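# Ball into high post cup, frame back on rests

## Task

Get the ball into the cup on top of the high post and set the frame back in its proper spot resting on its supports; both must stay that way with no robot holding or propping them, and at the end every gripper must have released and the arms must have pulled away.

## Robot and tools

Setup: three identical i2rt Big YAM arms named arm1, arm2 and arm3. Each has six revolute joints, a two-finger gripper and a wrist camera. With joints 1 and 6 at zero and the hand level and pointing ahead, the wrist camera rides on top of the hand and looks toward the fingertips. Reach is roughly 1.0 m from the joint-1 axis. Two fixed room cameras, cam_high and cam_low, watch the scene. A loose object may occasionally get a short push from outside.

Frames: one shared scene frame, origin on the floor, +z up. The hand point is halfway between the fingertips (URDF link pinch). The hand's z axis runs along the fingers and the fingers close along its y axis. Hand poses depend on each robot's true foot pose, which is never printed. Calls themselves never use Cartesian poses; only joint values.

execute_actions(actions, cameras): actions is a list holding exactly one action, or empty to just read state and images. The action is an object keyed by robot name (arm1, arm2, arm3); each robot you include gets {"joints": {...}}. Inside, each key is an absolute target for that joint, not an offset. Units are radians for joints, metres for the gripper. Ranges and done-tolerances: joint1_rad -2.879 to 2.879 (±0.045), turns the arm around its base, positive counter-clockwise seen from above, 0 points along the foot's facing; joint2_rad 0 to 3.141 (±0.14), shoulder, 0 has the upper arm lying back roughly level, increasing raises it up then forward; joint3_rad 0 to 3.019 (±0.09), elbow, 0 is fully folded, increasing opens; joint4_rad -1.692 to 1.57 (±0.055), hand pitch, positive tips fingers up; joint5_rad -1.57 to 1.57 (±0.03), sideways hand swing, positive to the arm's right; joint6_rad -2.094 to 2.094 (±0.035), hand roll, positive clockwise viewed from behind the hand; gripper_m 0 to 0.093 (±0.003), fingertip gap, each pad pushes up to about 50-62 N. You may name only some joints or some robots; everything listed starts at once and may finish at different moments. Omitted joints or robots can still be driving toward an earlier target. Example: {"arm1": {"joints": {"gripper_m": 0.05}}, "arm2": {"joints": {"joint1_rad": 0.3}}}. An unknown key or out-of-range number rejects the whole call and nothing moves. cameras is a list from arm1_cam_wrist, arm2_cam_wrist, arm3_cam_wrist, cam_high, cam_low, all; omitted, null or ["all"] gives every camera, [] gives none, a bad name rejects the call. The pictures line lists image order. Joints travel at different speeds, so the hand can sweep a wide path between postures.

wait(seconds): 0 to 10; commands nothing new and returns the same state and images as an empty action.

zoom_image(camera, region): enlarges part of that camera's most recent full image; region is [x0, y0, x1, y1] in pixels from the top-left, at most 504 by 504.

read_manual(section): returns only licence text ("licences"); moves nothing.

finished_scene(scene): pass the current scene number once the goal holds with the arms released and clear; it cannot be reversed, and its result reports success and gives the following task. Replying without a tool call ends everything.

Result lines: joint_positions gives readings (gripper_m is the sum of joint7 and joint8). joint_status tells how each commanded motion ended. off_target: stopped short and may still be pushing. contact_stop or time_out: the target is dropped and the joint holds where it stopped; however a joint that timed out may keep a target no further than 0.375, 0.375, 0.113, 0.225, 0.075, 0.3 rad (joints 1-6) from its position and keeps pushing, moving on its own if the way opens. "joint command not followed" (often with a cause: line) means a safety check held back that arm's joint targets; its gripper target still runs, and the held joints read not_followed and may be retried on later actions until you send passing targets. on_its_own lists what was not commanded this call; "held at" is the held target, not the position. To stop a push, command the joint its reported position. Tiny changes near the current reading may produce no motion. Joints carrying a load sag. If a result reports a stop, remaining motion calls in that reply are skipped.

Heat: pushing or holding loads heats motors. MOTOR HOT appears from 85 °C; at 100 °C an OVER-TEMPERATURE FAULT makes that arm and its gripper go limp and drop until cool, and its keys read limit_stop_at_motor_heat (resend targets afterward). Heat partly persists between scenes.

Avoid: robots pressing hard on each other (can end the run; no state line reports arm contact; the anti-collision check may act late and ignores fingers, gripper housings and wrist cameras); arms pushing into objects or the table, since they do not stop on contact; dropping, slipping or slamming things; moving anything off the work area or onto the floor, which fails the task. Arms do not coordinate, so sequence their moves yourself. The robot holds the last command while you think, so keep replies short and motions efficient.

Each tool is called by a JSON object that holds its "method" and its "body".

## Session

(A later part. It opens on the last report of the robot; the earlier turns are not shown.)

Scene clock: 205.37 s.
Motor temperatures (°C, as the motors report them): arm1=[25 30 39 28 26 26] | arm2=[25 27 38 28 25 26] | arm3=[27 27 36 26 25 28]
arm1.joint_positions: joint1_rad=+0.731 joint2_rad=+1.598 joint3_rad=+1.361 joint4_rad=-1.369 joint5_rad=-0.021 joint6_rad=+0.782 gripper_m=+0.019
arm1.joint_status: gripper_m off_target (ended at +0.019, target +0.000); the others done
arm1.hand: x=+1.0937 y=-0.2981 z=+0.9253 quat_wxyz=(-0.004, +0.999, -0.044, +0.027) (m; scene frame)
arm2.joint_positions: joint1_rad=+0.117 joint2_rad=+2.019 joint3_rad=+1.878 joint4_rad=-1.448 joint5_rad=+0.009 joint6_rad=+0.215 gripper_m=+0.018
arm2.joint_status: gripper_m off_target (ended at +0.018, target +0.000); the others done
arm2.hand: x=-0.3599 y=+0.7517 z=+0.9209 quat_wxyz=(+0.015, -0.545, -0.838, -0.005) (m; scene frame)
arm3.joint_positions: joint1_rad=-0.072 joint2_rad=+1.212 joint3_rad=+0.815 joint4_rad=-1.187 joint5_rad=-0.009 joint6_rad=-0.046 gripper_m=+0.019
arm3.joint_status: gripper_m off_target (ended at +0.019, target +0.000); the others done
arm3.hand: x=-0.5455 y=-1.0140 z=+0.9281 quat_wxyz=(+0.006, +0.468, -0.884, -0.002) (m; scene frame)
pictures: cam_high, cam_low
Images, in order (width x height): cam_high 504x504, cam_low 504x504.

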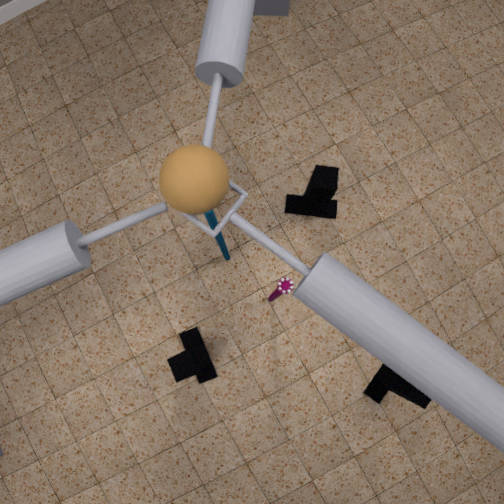

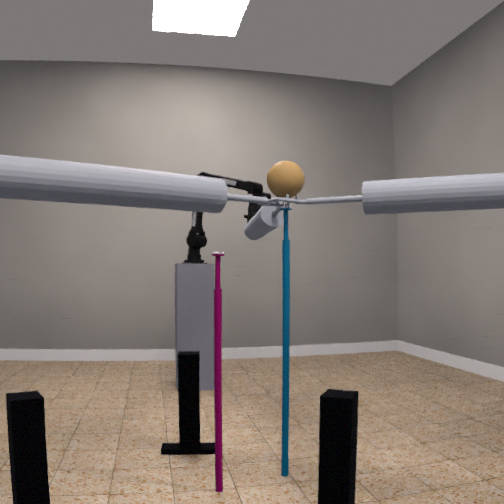

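{"method": "execute_actions", "body": {"actions": [{"arm1":{"joints":{"joint1_rad":0.715,"joint2_rad":1.61,"joint3_rad":1.28,"joint4_rad":-1.17,"joint5_rad":0.0,"joint6_rad":0.77,"gripper_m":0.0}},"arm2":{"joints":{"joint1_rad":0.13,"joint2_rad":1.99,"joint3_rad":1.78,"joint4_rad":-1.255,"joint5_rad":0.0,"joint6_rad":0.22,"gripper_m":0.0}},"arm3":{"joints":{"joint1_rad":-0.08,"joint2_rad":1.28,"joint3_rad":0.722,"joint4_rad":-0.96,"joint5_rad":0.0,"joint6_rad":-0.06,"gripper_m":0.0}}}], "cameras": ["cam_high","cam_low"]}}

{"method": "zoom_image", "body": {"camera": "cam_low", "region": [230, 140, 340, 250]}}

Scene clock: 218.87 s.
Motor temperatures (°C, as the motors report them): arm1=[25 30 36 28 25 26] | arm2=[25 27 35 28 25 26] | arm3=[27 27 35 26 25 28]
arm1.joint_positions: joint1_rad=+0.731 joint2_rad=+1.628 joint3_rad=+1.255 joint4_rad=-1.206 joint5_rad=-0.018 joint6_rad=+0.782 gripper_m=+0.019
arm1.joint_status: gripper_m off_target (ended at +0.019, target +0.000); the others done
arm1.hand: x=+1.0925 y=-0.2992 z=+0.8727 quat_wxyz=(+0.003, +0.999, -0.044, +0.017) (m; scene frame)
arm2.joint_positions: joint1_rad=+0.117 joint2_rad=+2.036 joint3_rad=+1.763 joint4_rad=-1.291 joint5_rad=+0.011 joint6_rad=+0.215 gripper_m=+0.018
arm2.joint_status: gripper_m off_target (ended at +0.018, target +0.000); the others done
arm2.hand: x=-0.3595 y=+0.7513 z=+0.8678 quat_wxyz=(+0.003, -0.545, -0.838, +0.001) (m; scene frame)
arm3.joint_positions: joint1_rad=-0.072 joint2_rad=+1.302 joint3_rad=+0.708 joint4_rad=-0.982 joint5_rad=-0.009 joint6_rad=-0.046 gripper_m=+0.019
arm3.joint_status: gripper_m off_target (ended at +0.019, target +0.000); the others done
arm3.hand: x=-0.5452 y=-1.0135 z=+0.8666 quat_wxyz=(+0.003, +0.468, -0.884, -0.004) (m; scene frame)
pictures: cam_high, cam_low
Images, in order (width x height): cam_high 504x504, cam_low 504x504.

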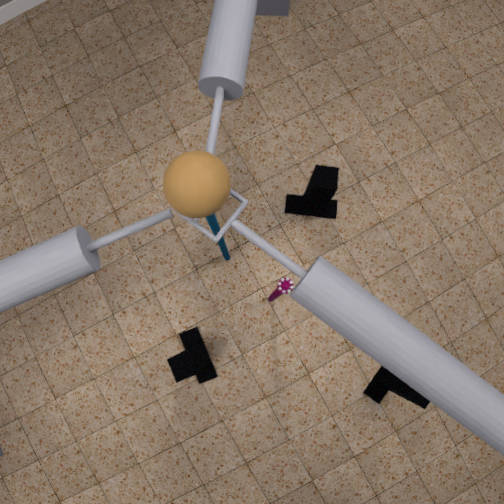

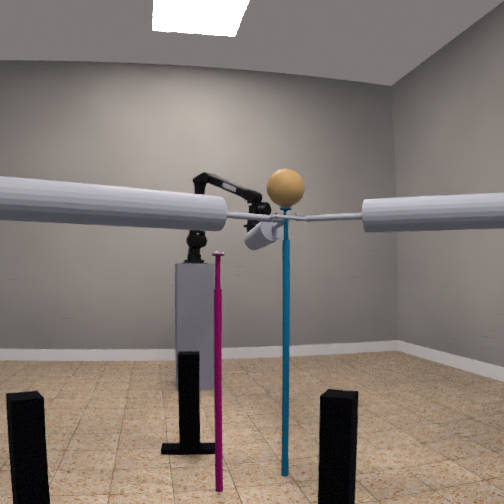

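Region (230, 140, 340, 250) of cam_low's 504x504 image, scaled by 4.582, with more detail than that image has.

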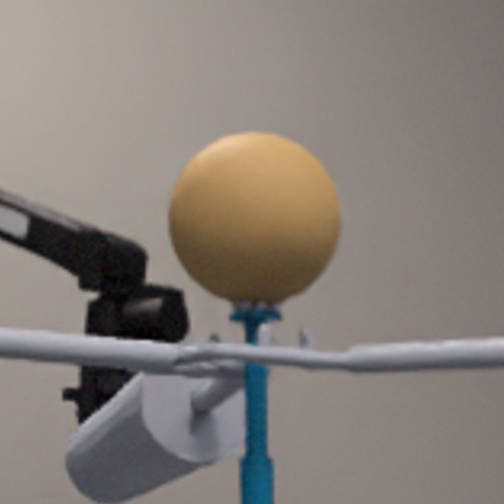

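{"method": "execute_actions", "body": {"actions": [{"arm1":{"joints":{"joint1_rad":0.581,"joint2_rad":1.605,"joint3_rad":1.22,"joint4_rad":-1.12,"joint5_rad":0.0,"joint6_rad":0.636,"gripper_m":0.0}},"arm2":{"joints":{"joint1_rad":0.142,"joint2_rad":1.86,"joint3_rad":1.51,"joint4_rad":-1.13,"joint5_rad":0.0,"joint6_rad":0.235,"gripper_m":0.0}},"arm3":{"joints":{"joint1_rad":0.107,"joint2_rad":1.41,"joint3_rad":0.83,"joint4_rad":-0.905,"joint5_rad":0.0,"joint6_rad":0.127,"gripper_m":0.0}}}], "cameras": ["cam_high","cam_low"]}}

{"method": "zoom_image", "body": {"camera": "cam_low", "region": [200, 140, 340, 280]}}

Scene clock: 238.57 s.
Motor temperatures (°C, as the motors report them): arm1=[25 30 35 28 25 26] | arm2=[25 27 33 28 25 26] | arm3=[27 27 35 26 25 28]
arm1.joint_positions: joint1_rad=+0.589 joint2_rad=+1.628 joint3_rad=+1.199 joint4_rad=-1.148 joint5_rad=-0.013 joint6_rad=+0.643 gripper_m=+0.019
arm1.joint_status: gripper_m off_target (ended at +0.019, target +0.000); the others done
arm1.hand: x=+1.0603 y=-0.2411 z=+0.8526 quat_wxyz=(+0.003, +0.999, -0.046, +0.014) (m; scene frame)
arm2.joint_positions: joint1_rad=+0.130 joint2_rad=+1.913 joint3_rad=+1.494 joint4_rad=-1.168 joint5_rad=+0.004 joint6_rad=+0.226 gripper_m=+0.018
arm2.joint_status: gripper_m off_target (ended at +0.018, target +0.000); the others done
arm2.hand: x=-0.3905 y=+0.8084 z=+0.8423 quat_wxyz=(+0.013, -0.544, -0.839, -0.006) (m; scene frame)
arm3.joint_positions: joint1_rad=+0.104 joint2_rad=+1.431 joint3_rad=+0.766 joint4_rad=-0.917 joint5_rad=-0.004 joint6_rad=+0.130 gripper_m=+0.019
arm3.joint_status: gripper_m off_target (ended at +0.019, target +0.000); the others done
arm3.hand: x=-0.5752 y=-0.9575 z=+0.8462 quat_wxyz=(+0.005, +0.468, -0.884, +0.001) (m; scene frame)
pictures: cam_high, cam_low
Images, in order (width x height): cam_high 504x504, cam_low 504x504.

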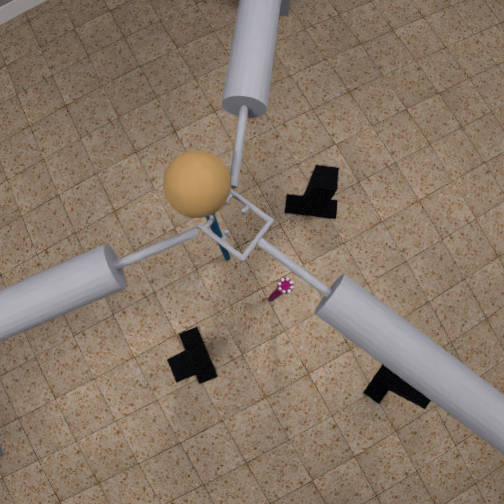

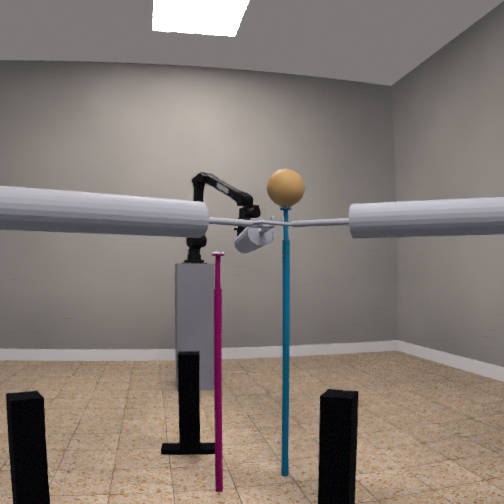

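Region (200, 140, 340, 280) of cam_low's 504x504 image, scaled by 3.600, with more detail than that image has.

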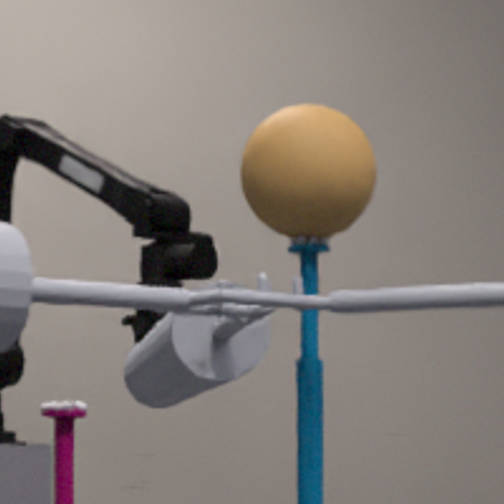

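{"method": "execute_actions", "body": {"actions": [{"arm1":{"joints":{"joint1_rad":0.248,"joint2_rad":1.625,"joint3_rad":1.32,"joint4_rad":-1.19,"joint5_rad":0.0,"joint6_rad":0.306,"gripper_m":0.0}},"arm2":{"joints":{"joint1_rad":0.235,"joint2_rad":1.48,"joint3_rad":1.05,"joint4_rad":-1.05,"joint5_rad":0.0,"joint6_rad":0.325,"gripper_m":0.0}},"arm3":{"joints":{"joint1_rad":0.378,"joint2_rad":1.645,"joint3_rad":1.17,"joint4_rad":-1.01,"joint5_rad":0.0,"joint6_rad":0.398,"gripper_m":0.0}}}], "cameras": ["cam_high","cam_low"]}}

Scene clock: 253.27 s.
Motor temperatures (°C, as the motors report them): arm1=[25 31 34 28 25 26] | arm2=[25 27 33 28 25 26] | arm3=[27 27 36 26 25 28]
arm1.joint_positions: joint1_rad=+0.250 joint2_rad=+1.629 joint3_rad=+1.242 joint4_rad=-1.200 joint5_rad=-0.001 joint6_rad=+0.308 gripper_m=+0.019
arm1.joint_status: gripper_m off_target (ended at +0.019, target +0.000); the others done
arm1.hand: x=+0.9973 y=-0.0972 z=+0.8667 quat_wxyz=(-0.002, +0.999, -0.048, +0.015) (m; scene frame)
arm2.joint_positions: joint1_rad=+0.237 joint2_rad=+1.504 joint3_rad=+1.037 joint4_rad=-1.088 joint5_rad=+0.002 joint6_rad=+0.334 gripper_m=+0.018
arm2.joint_status: gripper_m off_target (ended at +0.018, target +0.000); the others done
arm2.hand: x=-0.4458 y=+0.9549 z=+0.8764 quat_wxyz=(-0.003, -0.545, -0.839, -0.002) (m; scene frame)
arm3.joint_positions: joint1_rad=+0.373 joint2_rad=+1.673 joint3_rad=+1.110 joint4_rad=-1.007 joint5_rad=-0.004 joint6_rad=+0.402 gripper_m=+0.019
arm3.joint_status: gripper_m off_target (ended at +0.019, target +0.000); the others done
arm3.hand: x=-0.6368 y=-0.8134 z=+0.8636 quat_wxyz=(+0.000, +0.467, -0.884, -0.003) (m; scene frame)
pictures: cam_high, cam_low
Images, in order (width x height): cam_high 504x504, cam_low 504x504.

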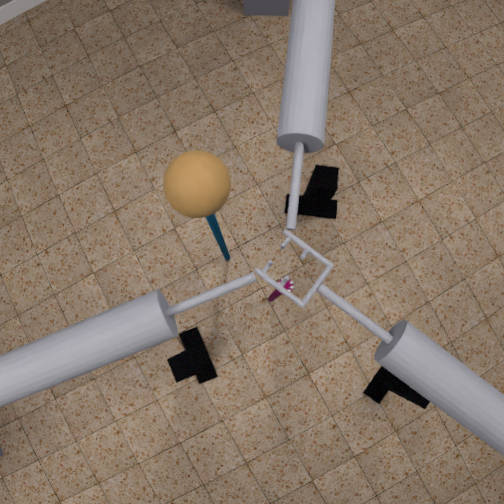

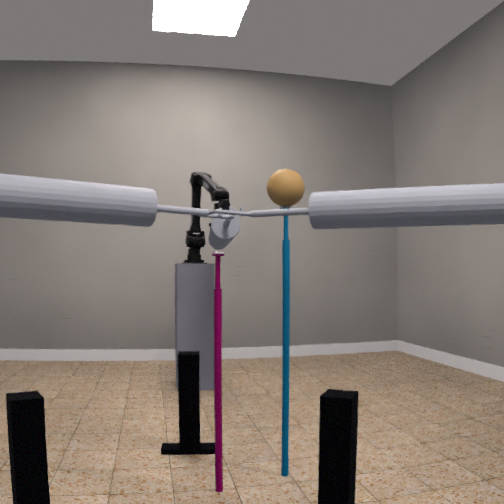

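{"method": "execute_actions", "body": {"actions": [{"arm1":{"joints":{"joint1_rad":-0.043,"joint2_rad":1.79,"joint3_rad":1.52,"joint4_rad":-1.22,"joint5_rad":0.0,"joint6_rad":0.02,"gripper_m":0.0}},"arm2":{"joints":{"joint1_rad":0.438,"joint2_rad":1.12,"joint3_rad":0.655,"joint4_rad":-1.05,"joint5_rad":0.0,"joint6_rad":0.528,"gripper_m":0.0}},"arm3":{"joints":{"joint1_rad":0.536,"joint2_rad":1.965,"joint3_rad":1.625,"joint4_rad":-1.14,"joint5_rad":0.0,"joint6_rad":0.556,"gripper_m":0.0}}}], "cameras": ["cam_high","cam_low"]}}

Scene clock: 267.73 s.
Motor temperatures (°C, as the motors report them): arm1=[25 30 36 28 25 26] | arm2=[25 26 32 28 25 26] | arm3=[27 28 37 26 25 28]
arm1.joint_positions: joint1_rad=-0.050 joint2_rad=+1.814 joint3_rad=+1.445 joint4_rad=-1.234 joint5_rad=+0.006 joint6_rad=+0.010 gripper_m=+0.019
arm1.joint_status: gripper_m off_target (ended at +0.019, target +0.000); the others done
arm1.hand: x=+0.9234 y=+0.0474 z=+0.8492 quat_wxyz=(-0.003, +0.999, -0.048, +0.023) (m; scene frame)
arm2.joint_positions: joint1_rad=+0.426 joint2_rad=+1.141 joint3_rad=+0.638 joint4_rad=-1.069 joint5_rad=+0.001 joint6_rad=+0.522 gripper_m=+0.018
arm2.joint_status: gripper_m off_target (ended at +0.018, target +0.000); the others done
arm2.hand: x=-0.5150 y=+1.1009 z=+0.8563 quat_wxyz=(+0.005, -0.545, -0.839, -0.005) (m; scene frame)
arm3.joint_positions: joint1_rad=+0.539 joint2_rad=+1.999 joint3_rad=+1.556 joint4_rad=-1.131 joint5_rad=-0.007 joint6_rad=+0.567 gripper_m=+0.019
arm3.joint_status: gripper_m off_target (ended at +0.019, target +0.000); the others done
arm3.hand: x=-0.7072 y=-0.6708 z=+0.8506 quat_wxyz=(+0.003, +0.467, -0.884, -0.001) (m; scene frame)
pictures: cam_high, cam_low
Images, in order (width x height): cam_high 504x504, cam_low 504x504.

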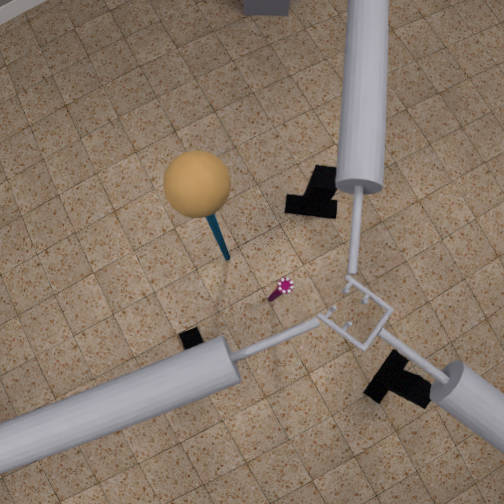

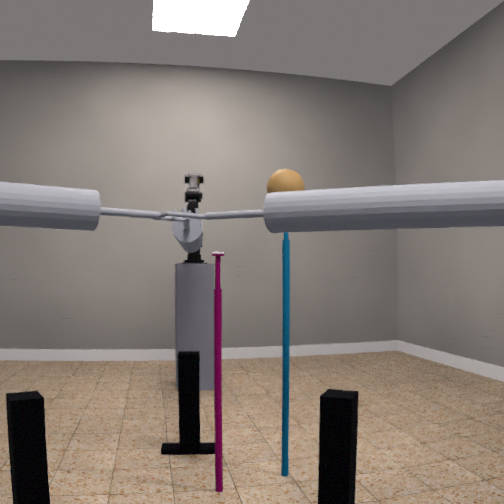

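{"method": "execute_actions", "body": {"actions": [{"arm1":{"joints":{"joint1_rad":-0.043,"joint2_rad":1.96,"joint3_rad":1.335,"joint4_rad":-0.89,"joint5_rad":0.0,"joint6_rad":0.02,"gripper_m":0.0}},"arm2":{"joints":{"joint1_rad":0.43,"joint2_rad":1.505,"joint3_rad":0.485,"joint4_rad":-0.50,"joint5_rad":0.0,"joint6_rad":0.522,"gripper_m":0.0}},"arm3":{"joints":{"joint1_rad":0.536,"joint2_rad":2.16,"joint3_rad":1.50,"joint4_rad":-0.85,"joint5_rad":0.0,"joint6_rad":0.56,"gripper_m":0.0}}}], "cameras": []}}

{"method": "execute_actions", "body": {"actions": [{"arm1":{"joints":{"joint1_rad":-0.043,"joint2_rad":2.225,"joint3_rad":1.32,"joint4_rad":-0.61,"joint5_rad":0.0,"joint6_rad":0.02,"gripper_m":0.0}},"arm2":{"joints":{"joint1_rad":0.423,"joint2_rad":2.09,"joint3_rad":0.52,"joint4_rad":0.05,"joint5_rad":0.0,"joint6_rad":0.515,"gripper_m":0.0}},"arm3":{"joints":{"joint1_rad":0.536,"joint2_rad":2.43,"joint3_rad":1.56,"joint4_rad":-0.63,"joint5_rad":0.0,"joint6_rad":0.555,"gripper_m":0.0}}}], "cameras": ["cam_high","cam_low"]}}

Scene clock: 295.43 s.
Motor temperatures (°C, as the motors report them): arm1=[25 31 37 28 25 26] | arm2=[25 26 32 28 25 26] | arm3=[27 29 38 26 25 28]
arm1.joint_positions: joint1_rad=-0.050 joint2_rad=+2.005 joint3_rad=+1.319 joint4_rad=-0.907 joint5_rad=+0.008 joint6_rad=+0.006 gripper_m=+0.019
arm1.joint_status: gripper_m off_target (ended at +0.019, target +0.000); the others done
arm1.hand: x=+0.9201 y=+0.0483 z=+0.7087 quat_wxyz=(-0.004, +0.999, -0.047, +0.019) (m; scene frame)
arm2.joint_positions: joint1_rad=+0.426 joint2_rad=+1.523 joint3_rad=+0.476 joint4_rad=-0.533 joint5_rad=-0.002 joint6_rad=+0.522 gripper_m=+0.018
arm2.joint_status: gripper_m off_target (ended at +0.018, target +0.000); the others done
arm2.hand: x=-0.5147 y=+1.1031 z=+0.7185 quat_wxyz=(+0.009, -0.545, -0.839, -0.007) (m; scene frame)
arm3.joint_positions: joint1_rad=+0.541 joint2_rad=+2.206 joint3_rad=+1.489 joint4_rad=-0.849 joint5_rad=-0.008 joint6_rad=+0.570 gripper_m=+0.019
arm3.joint_status: gripper_m off_target (ended at +0.019, target +0.000); the others done
arm3.hand: x=-0.7083 y=-0.6655 z=+0.7118 quat_wxyz=(+0.001, +0.467, -0.884, -0.005) (m; scene frame)
pictures: none
No camera images: the call's "cameras" was empty. Leave "cameras" out to get every camera's image.

Scene clock: 296.63 s.
Motor temperatures (°C, as the motors report them): arm1=[25 31 37 28 25 26] | arm2=[25 26 32 28 25 26] | arm3=[27 29 38 26 25 28]
arm1.joint_positions: joint1_rad=-0.040 joint2_rad=+2.265 joint3_rad=+1.299 joint4_rad=-0.622 joint5_rad=+0.008 joint6_rad=+0.013 gripper_m=+0.019
arm1.joint_status: gripper_m off_target (ended at +0.019, target +0.000); the others done
arm1.hand: x=+0.9251 y=+0.0430 z=+0.5691 quat_wxyz=(-0.004, +0.999, -0.045, +0.016) (m; scene frame)
arm2.joint_positions: joint1_rad=+0.426 joint2_rad=+2.104 joint3_rad=+0.514 joint4_rad=+0.027 joint5_rad=+0.004 joint6_rad=+0.522 gripper_m=+0.018
arm2.joint_status: gripper_m off_target (ended at +0.018, target +0.000); the others done
arm2.hand: x=-0.5099 y=+1.1000 z=+0.5774 quat_wxyz=(+0.000, -0.545, -0.839, -0.003) (m; scene frame)
arm3.joint_positions: joint1_rad=+0.531 joint2_rad=+2.471 joint3_rad=+1.529 joint4_rad=-0.621 joint5_rad=-0.007 joint6_rad=+0.560 gripper_m=+0.019
arm3.joint_status: gripper_m off_target (ended at +0.019, target +0.000); the others done
arm3.hand: x=-0.7020 y=-0.6681 z=+0.5714 quat_wxyz=(+0.000, +0.467, -0.884, -0.006) (m; scene frame)
pictures: cam_high, cam_low
Images, in order (width x height): cam_high 504x504, cam_low 504x504.

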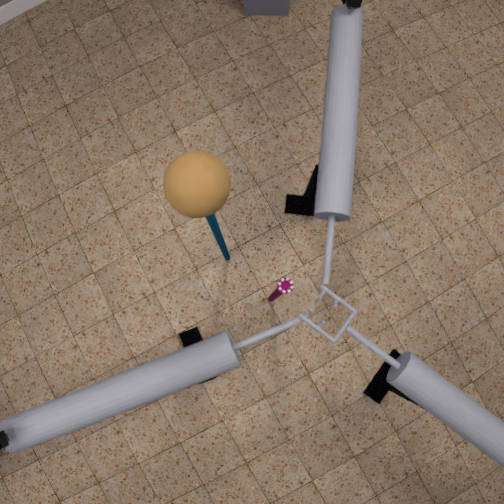

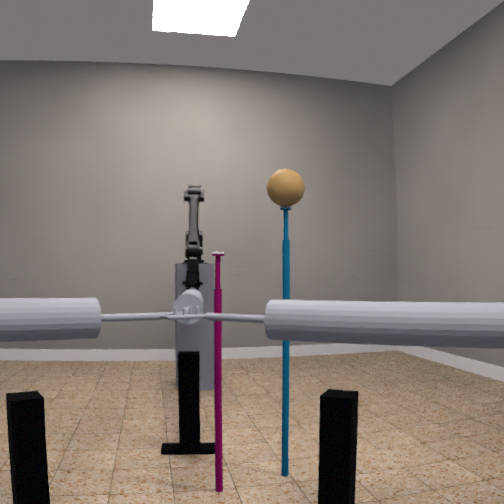

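{"method": "execute_actions", "body": {"actions": [{"arm1":{"joints":{"joint1_rad":-0.043,"joint2_rad":2.45,"joint3_rad":1.42,"joint4_rad":-0.455,"joint5_rad":0.0,"joint6_rad":0.02,"gripper_m":0.0}},"arm2":{"joints":{"joint1_rad":0.419,"joint2_rad":2.515,"joint3_rad":0.69,"joint4_rad":0.31,"joint5_rad":0.0,"joint6_rad":0.512,"gripper_m":0.0}},"arm3":{"joints":{"joint1_rad":0.536,"joint2_rad":2.66,"joint3_rad":1.70,"joint4_rad":-0.53,"joint5_rad":0.0,"joint6_rad":0.555,"gripper_m":0.0}}}], "cameras": ["cam_high","cam_low"]}}

Scene clock: 303.00 s.
Motor temperatures (°C, as the motors report them): arm1=[25 31 36 28 25 26] | arm2=[25 26 31 28 25 26] | arm3=[27 29 37 26 25 28]
arm1.joint_positions: joint1_rad=-0.036 joint2_rad=+2.489 joint3_rad=+1.375 joint4_rad=-0.470 joint5_rad=+0.003 joint6_rad=+0.019 gripper_m=+0.019
arm1.joint_status: gripper_m off_target (ended at +0.019, target +0.000); the others done
arm1.hand: x=+0.9265 y=+0.0399 z=+0.4688 quat_wxyz=(-0.002, +0.999, -0.046, +0.014) (m; scene frame)
arm2.joint_positions: joint1_rad=+0.424 joint2_rad=+2.529 joint3_rad=+0.686 joint4_rad=+0.284 joint5_rad=+0.005 joint6_rad=+0.522 gripper_m=+0.018
arm2.joint_status: gripper_m off_target (ended at +0.018, target +0.000); the others done
arm2.hand: x=-0.5072 y=+1.0991 z=+0.4619 quat_wxyz=(-0.002, -0.545, -0.838, -0.003) (m; scene frame)
arm3.joint_positions: joint1_rad=+0.529 joint2_rad=+2.702 joint3_rad=+1.664 joint4_rad=-0.528 joint5_rad=-0.004 joint6_rad=+0.558 gripper_m=+0.019
arm3.joint_status: gripper_m off_target (ended at +0.019, target +0.000); the others done
arm3.hand: x=-0.7001 y=-0.6671 z=+0.4685 quat_wxyz=(-0.001, +0.467, -0.884, -0.004) (m; scene frame)
pictures: cam_high, cam_low
Images, in order (width x height): cam_high 504x504, cam_low 504x504.

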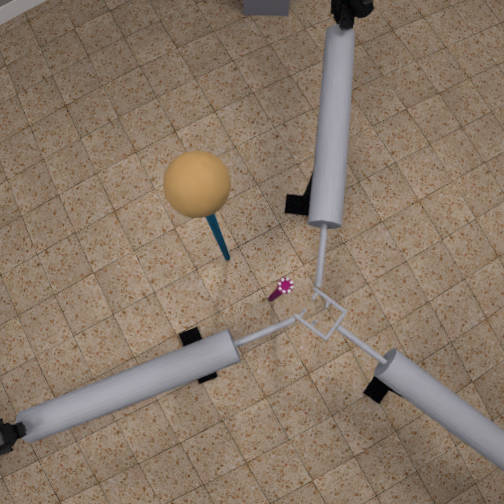

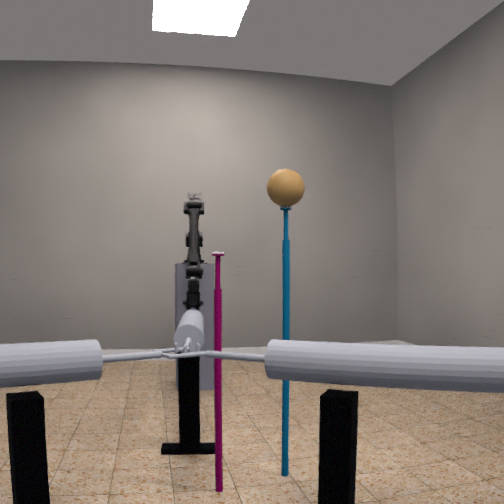

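{"method": "execute_actions", "body": {"actions": [{"arm1":{"joints":{"joint1_rad":-0.045,"joint2_rad":2.52,"joint3_rad":1.465,"joint4_rad":-0.43,"joint5_rad":0.0,"joint6_rad":0.02,"gripper_m":0.0}},"arm2":{"joints":{"joint1_rad":0.419,"joint2_rad":2.60,"joint3_rad":0.705,"joint4_rad":0.345,"joint5_rad":0.0,"joint6_rad":0.512,"gripper_m":0.0}},"arm3":{"joints":{"joint1_rad":0.545,"joint2_rad":2.72,"joint3_rad":1.735,"joint4_rad":-0.51,"joint5_rad":0.0,"joint6_rad":0.555,"gripper_m":0.0}}}], "cameras": ["cam_high","cam_low"]}}

Scene clock: 314.47 s.
Motor temperatures (°C, as the motors report them): arm1=[25 31 34 28 25 26] | arm2=[25 26 30 28 25 26] | arm3=[27 29 36 26 25 28]
arm1.joint_positions: joint1_rad=-0.043 joint2_rad=+2.534 joint3_rad=+1.417 joint4_rad=-0.453 joint5_rad=+0.004 joint6_rad=+0.017 gripper_m=+0.019
arm1.joint_status: gripper_m off_target (ended at +0.019, target +0.000); the others done
arm1.hand: x=+0.9171 y=+0.0445 z=+0.4523 quat_wxyz=(-0.002, +0.999, -0.048, +0.007) (m; scene frame)
arm2.joint_positions: joint1_rad=+0.424 joint2_rad=+2.606 joint3_rad=+0.708 joint4_rad=+0.333 joint5_rad=+0.007 joint6_rad=+0.522 gripper_m=+0.018
arm2.joint_status: gripper_m off_target (ended at +0.018, target +0.000); the others done
arm2.hand: x=-0.5161 y=+1.1055 z=+0.4408 quat_wxyz=(+0.002, -0.545, -0.838, -0.002) (m; scene frame)
arm3.joint_positions: joint1_rad=+0.543 joint2_rad=+2.736 joint3_rad=+1.698 joint4_rad=-0.521 joint5_rad=-0.007 joint6_rad=+0.570 gripper_m=+0.019
arm3.joint_status: gripper_m off_target (ended at +0.019, target +0.000); the others done
arm3.hand: x=-0.7089 y=-0.6612 z=+0.4563 quat_wxyz=(-0.001, +0.468, -0.884, -0.008) (m; scene frame)
pictures: cam_high, cam_low
Images, in order (width x height): cam_high 504x504, cam_low 504x504.

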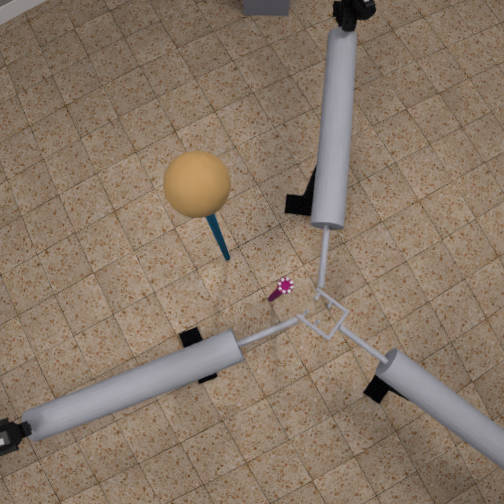

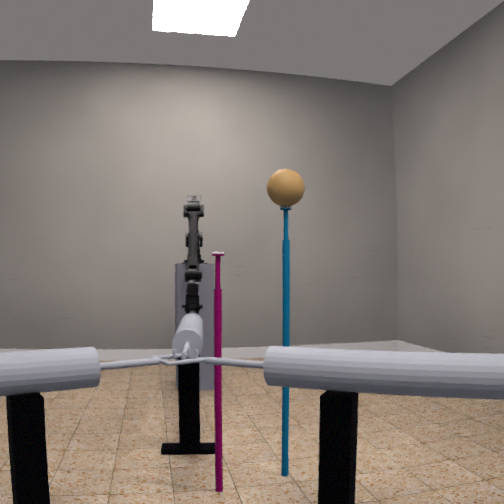

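{"method": "execute_actions", "body": {"actions": [{"arm1":{"joints":{"joint2_rad":2.534,"joint3_rad":1.417,"joint4_rad":-0.453,"gripper_m":0.09}},"arm2":{"joints":{"joint2_rad":2.606,"joint3_rad":0.708,"joint4_rad":0.333,"gripper_m":0.09}},"arm3":{"joints":{"joint2_rad":2.736,"joint3_rad":1.698,"joint4_rad":-0.521,"gripper_m":0.09}}}], "cameras": []}}

{"method": "execute_actions", "body": {"actions": [{"arm1":{"joints":{"joint2_rad":2.15,"joint3_rad":1.30,"joint4_rad":-0.72,"gripper_m":0.09}},"arm2":{"joints":{"joint2_rad":1.95,"joint3_rad":0.48,"joint4_rad":-0.10,"gripper_m":0.09}},"arm3":{"joints":{"joint2_rad":2.35,"joint3_rad":1.50,"joint4_rad":-0.72,"gripper_m":0.09}}}]}}

Scene clock: 327.40 s.
Motor temperatures (°C, as the motors report them): arm1=[25 31 33 28 25 26] | arm2=[25 26 30 28 25 26] | arm3=[27 29 35 26 25 28]
arm1.joint_positions: joint1_rad=-0.043 joint2_rad=+2.534 joint3_rad=+1.417 joint4_rad=-0.453 joint5_rad=+0.003 joint6_rad=+0.017 gripper_m=+0.090
arm1.joint_status: all done
arm1.hand: x=+0.9171 y=+0.0443 z=+0.4523 quat_wxyz=(-0.002, +0.999, -0.048, +0.007) (m; scene frame)
arm2.joint_positions: joint1_rad=+0.424 joint2_rad=+2.606 joint3_rad=+0.708 joint4_rad=+0.333 joint5_rad=+0.003 joint6_rad=+0.521 gripper_m=+0.090
arm2.joint_status: all done
arm2.hand: x=-0.5157 y=+1.1061 z=+0.4408 quat_wxyz=(+0.002, -0.545, -0.838, -0.004) (m; scene frame)
arm3.joint_positions: joint1_rad=+0.543 joint2_rad=+2.737 joint3_rad=+1.698 joint4_rad=-0.521 joint5_rad=-0.004 joint6_rad=+0.564 gripper_m=+0.090
arm3.joint_status: all done
arm3.hand: x=-0.7083 y=-0.6618 z=+0.4557 quat_wxyz=(-0.003, +0.470, -0.882, -0.007) (m; scene frame)
pictures: none
No camera images: the call's "cameras" was empty. Leave "cameras" out to get every camera's image.

Scene clock: 328.87 s.
Motor temperatures (°C, as the motors report them): arm1=[25 31 33 28 25 26] | arm2=[25 26 30 28 25 26] | arm3=[27 29 35 26 25 28]
arm1.joint_positions: joint1_rad=-0.043 joint2_rad=+2.131 joint3_rad=+1.294 joint4_rad=-0.711 joint5_rad=+0.003 joint6_rad=+0.017 gripper_m=+0.090
arm1.joint_status: all done
arm1.hand: x=+0.9119 y=+0.0444 z=+0.6363 quat_wxyz=(-0.002, +0.999, -0.048, -0.004) (m; scene frame)
arm2.joint_positions: joint1_rad=+0.424 joint2_rad=+1.950 joint3_rad=+0.479 joint4_rad=-0.086 joint5_rad=+0.003 joint6_rad=+0.521 gripper_m=+0.090
arm2.joint_status: all done
arm2.hand: x=-0.5108 y=+1.1003 z=+0.6142 quat_wxyz=(-0.002, -0.545, -0.838, -0.004) (m; scene frame)
arm3.joint_positions: joint1_rad=+0.543 joint2_rad=+2.344 joint3_rad=+1.495 joint4_rad=-0.713 joint5_rad=-0.003 joint6_rad=+0.563 gripper_m=+0.090
arm3.joint_status: all done
arm3.hand: x=-0.7087 y=-0.6659 z=+0.6350 quat_wxyz=(-0.002, +0.471, -0.882, -0.006) (m; scene frame)
pictures: arm1_cam_wrist, arm2_cam_wrist, arm3_cam_wrist, cam_high, cam_low
Images, in order (width x height): arm1_cam_wrist 504x504, arm2_cam_wrist 504x504, arm3_cam_wrist 504x504, cam_high 504x504, cam_low 504x504.

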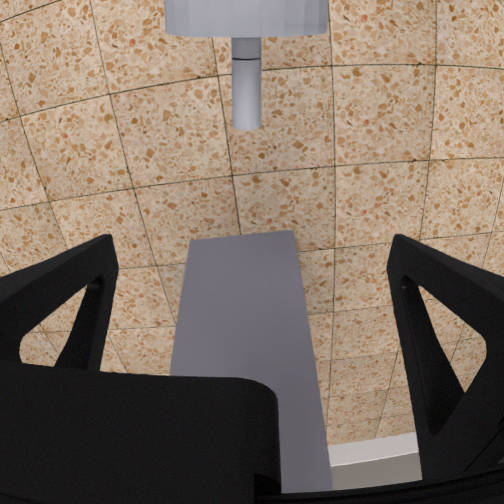

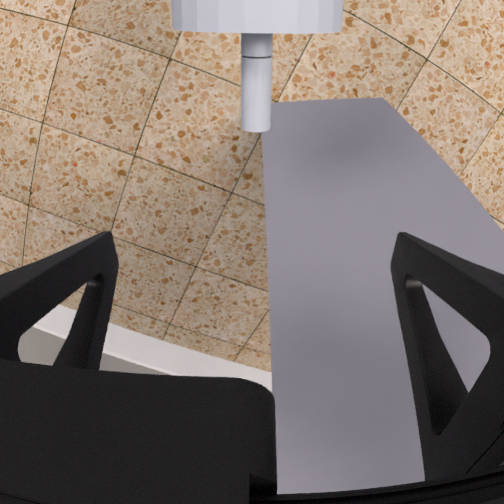

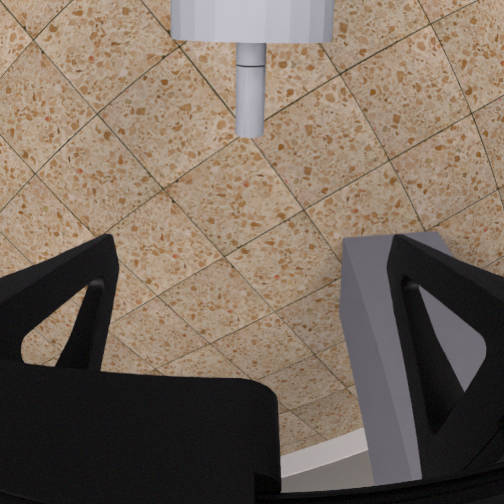

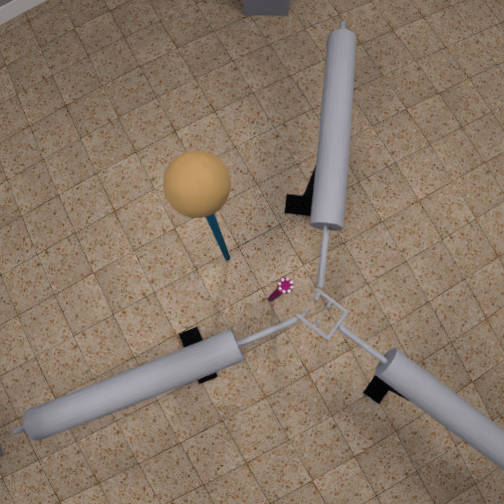

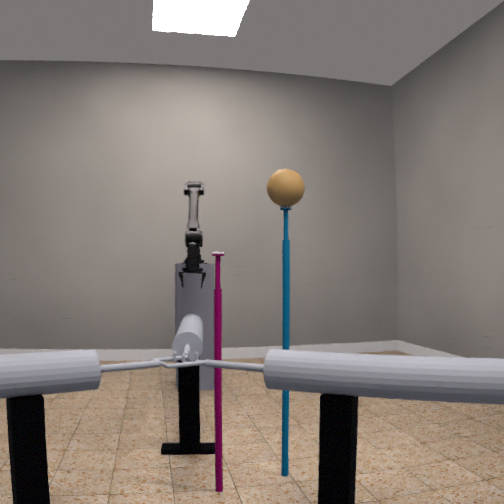

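The ball is sitting in the blue post's cup, the frame is on its rests, and all three arms have let go and moved clear.

{"method": "finished_scene", "body": {"scene": 2}}

The scene is finished: the task was done.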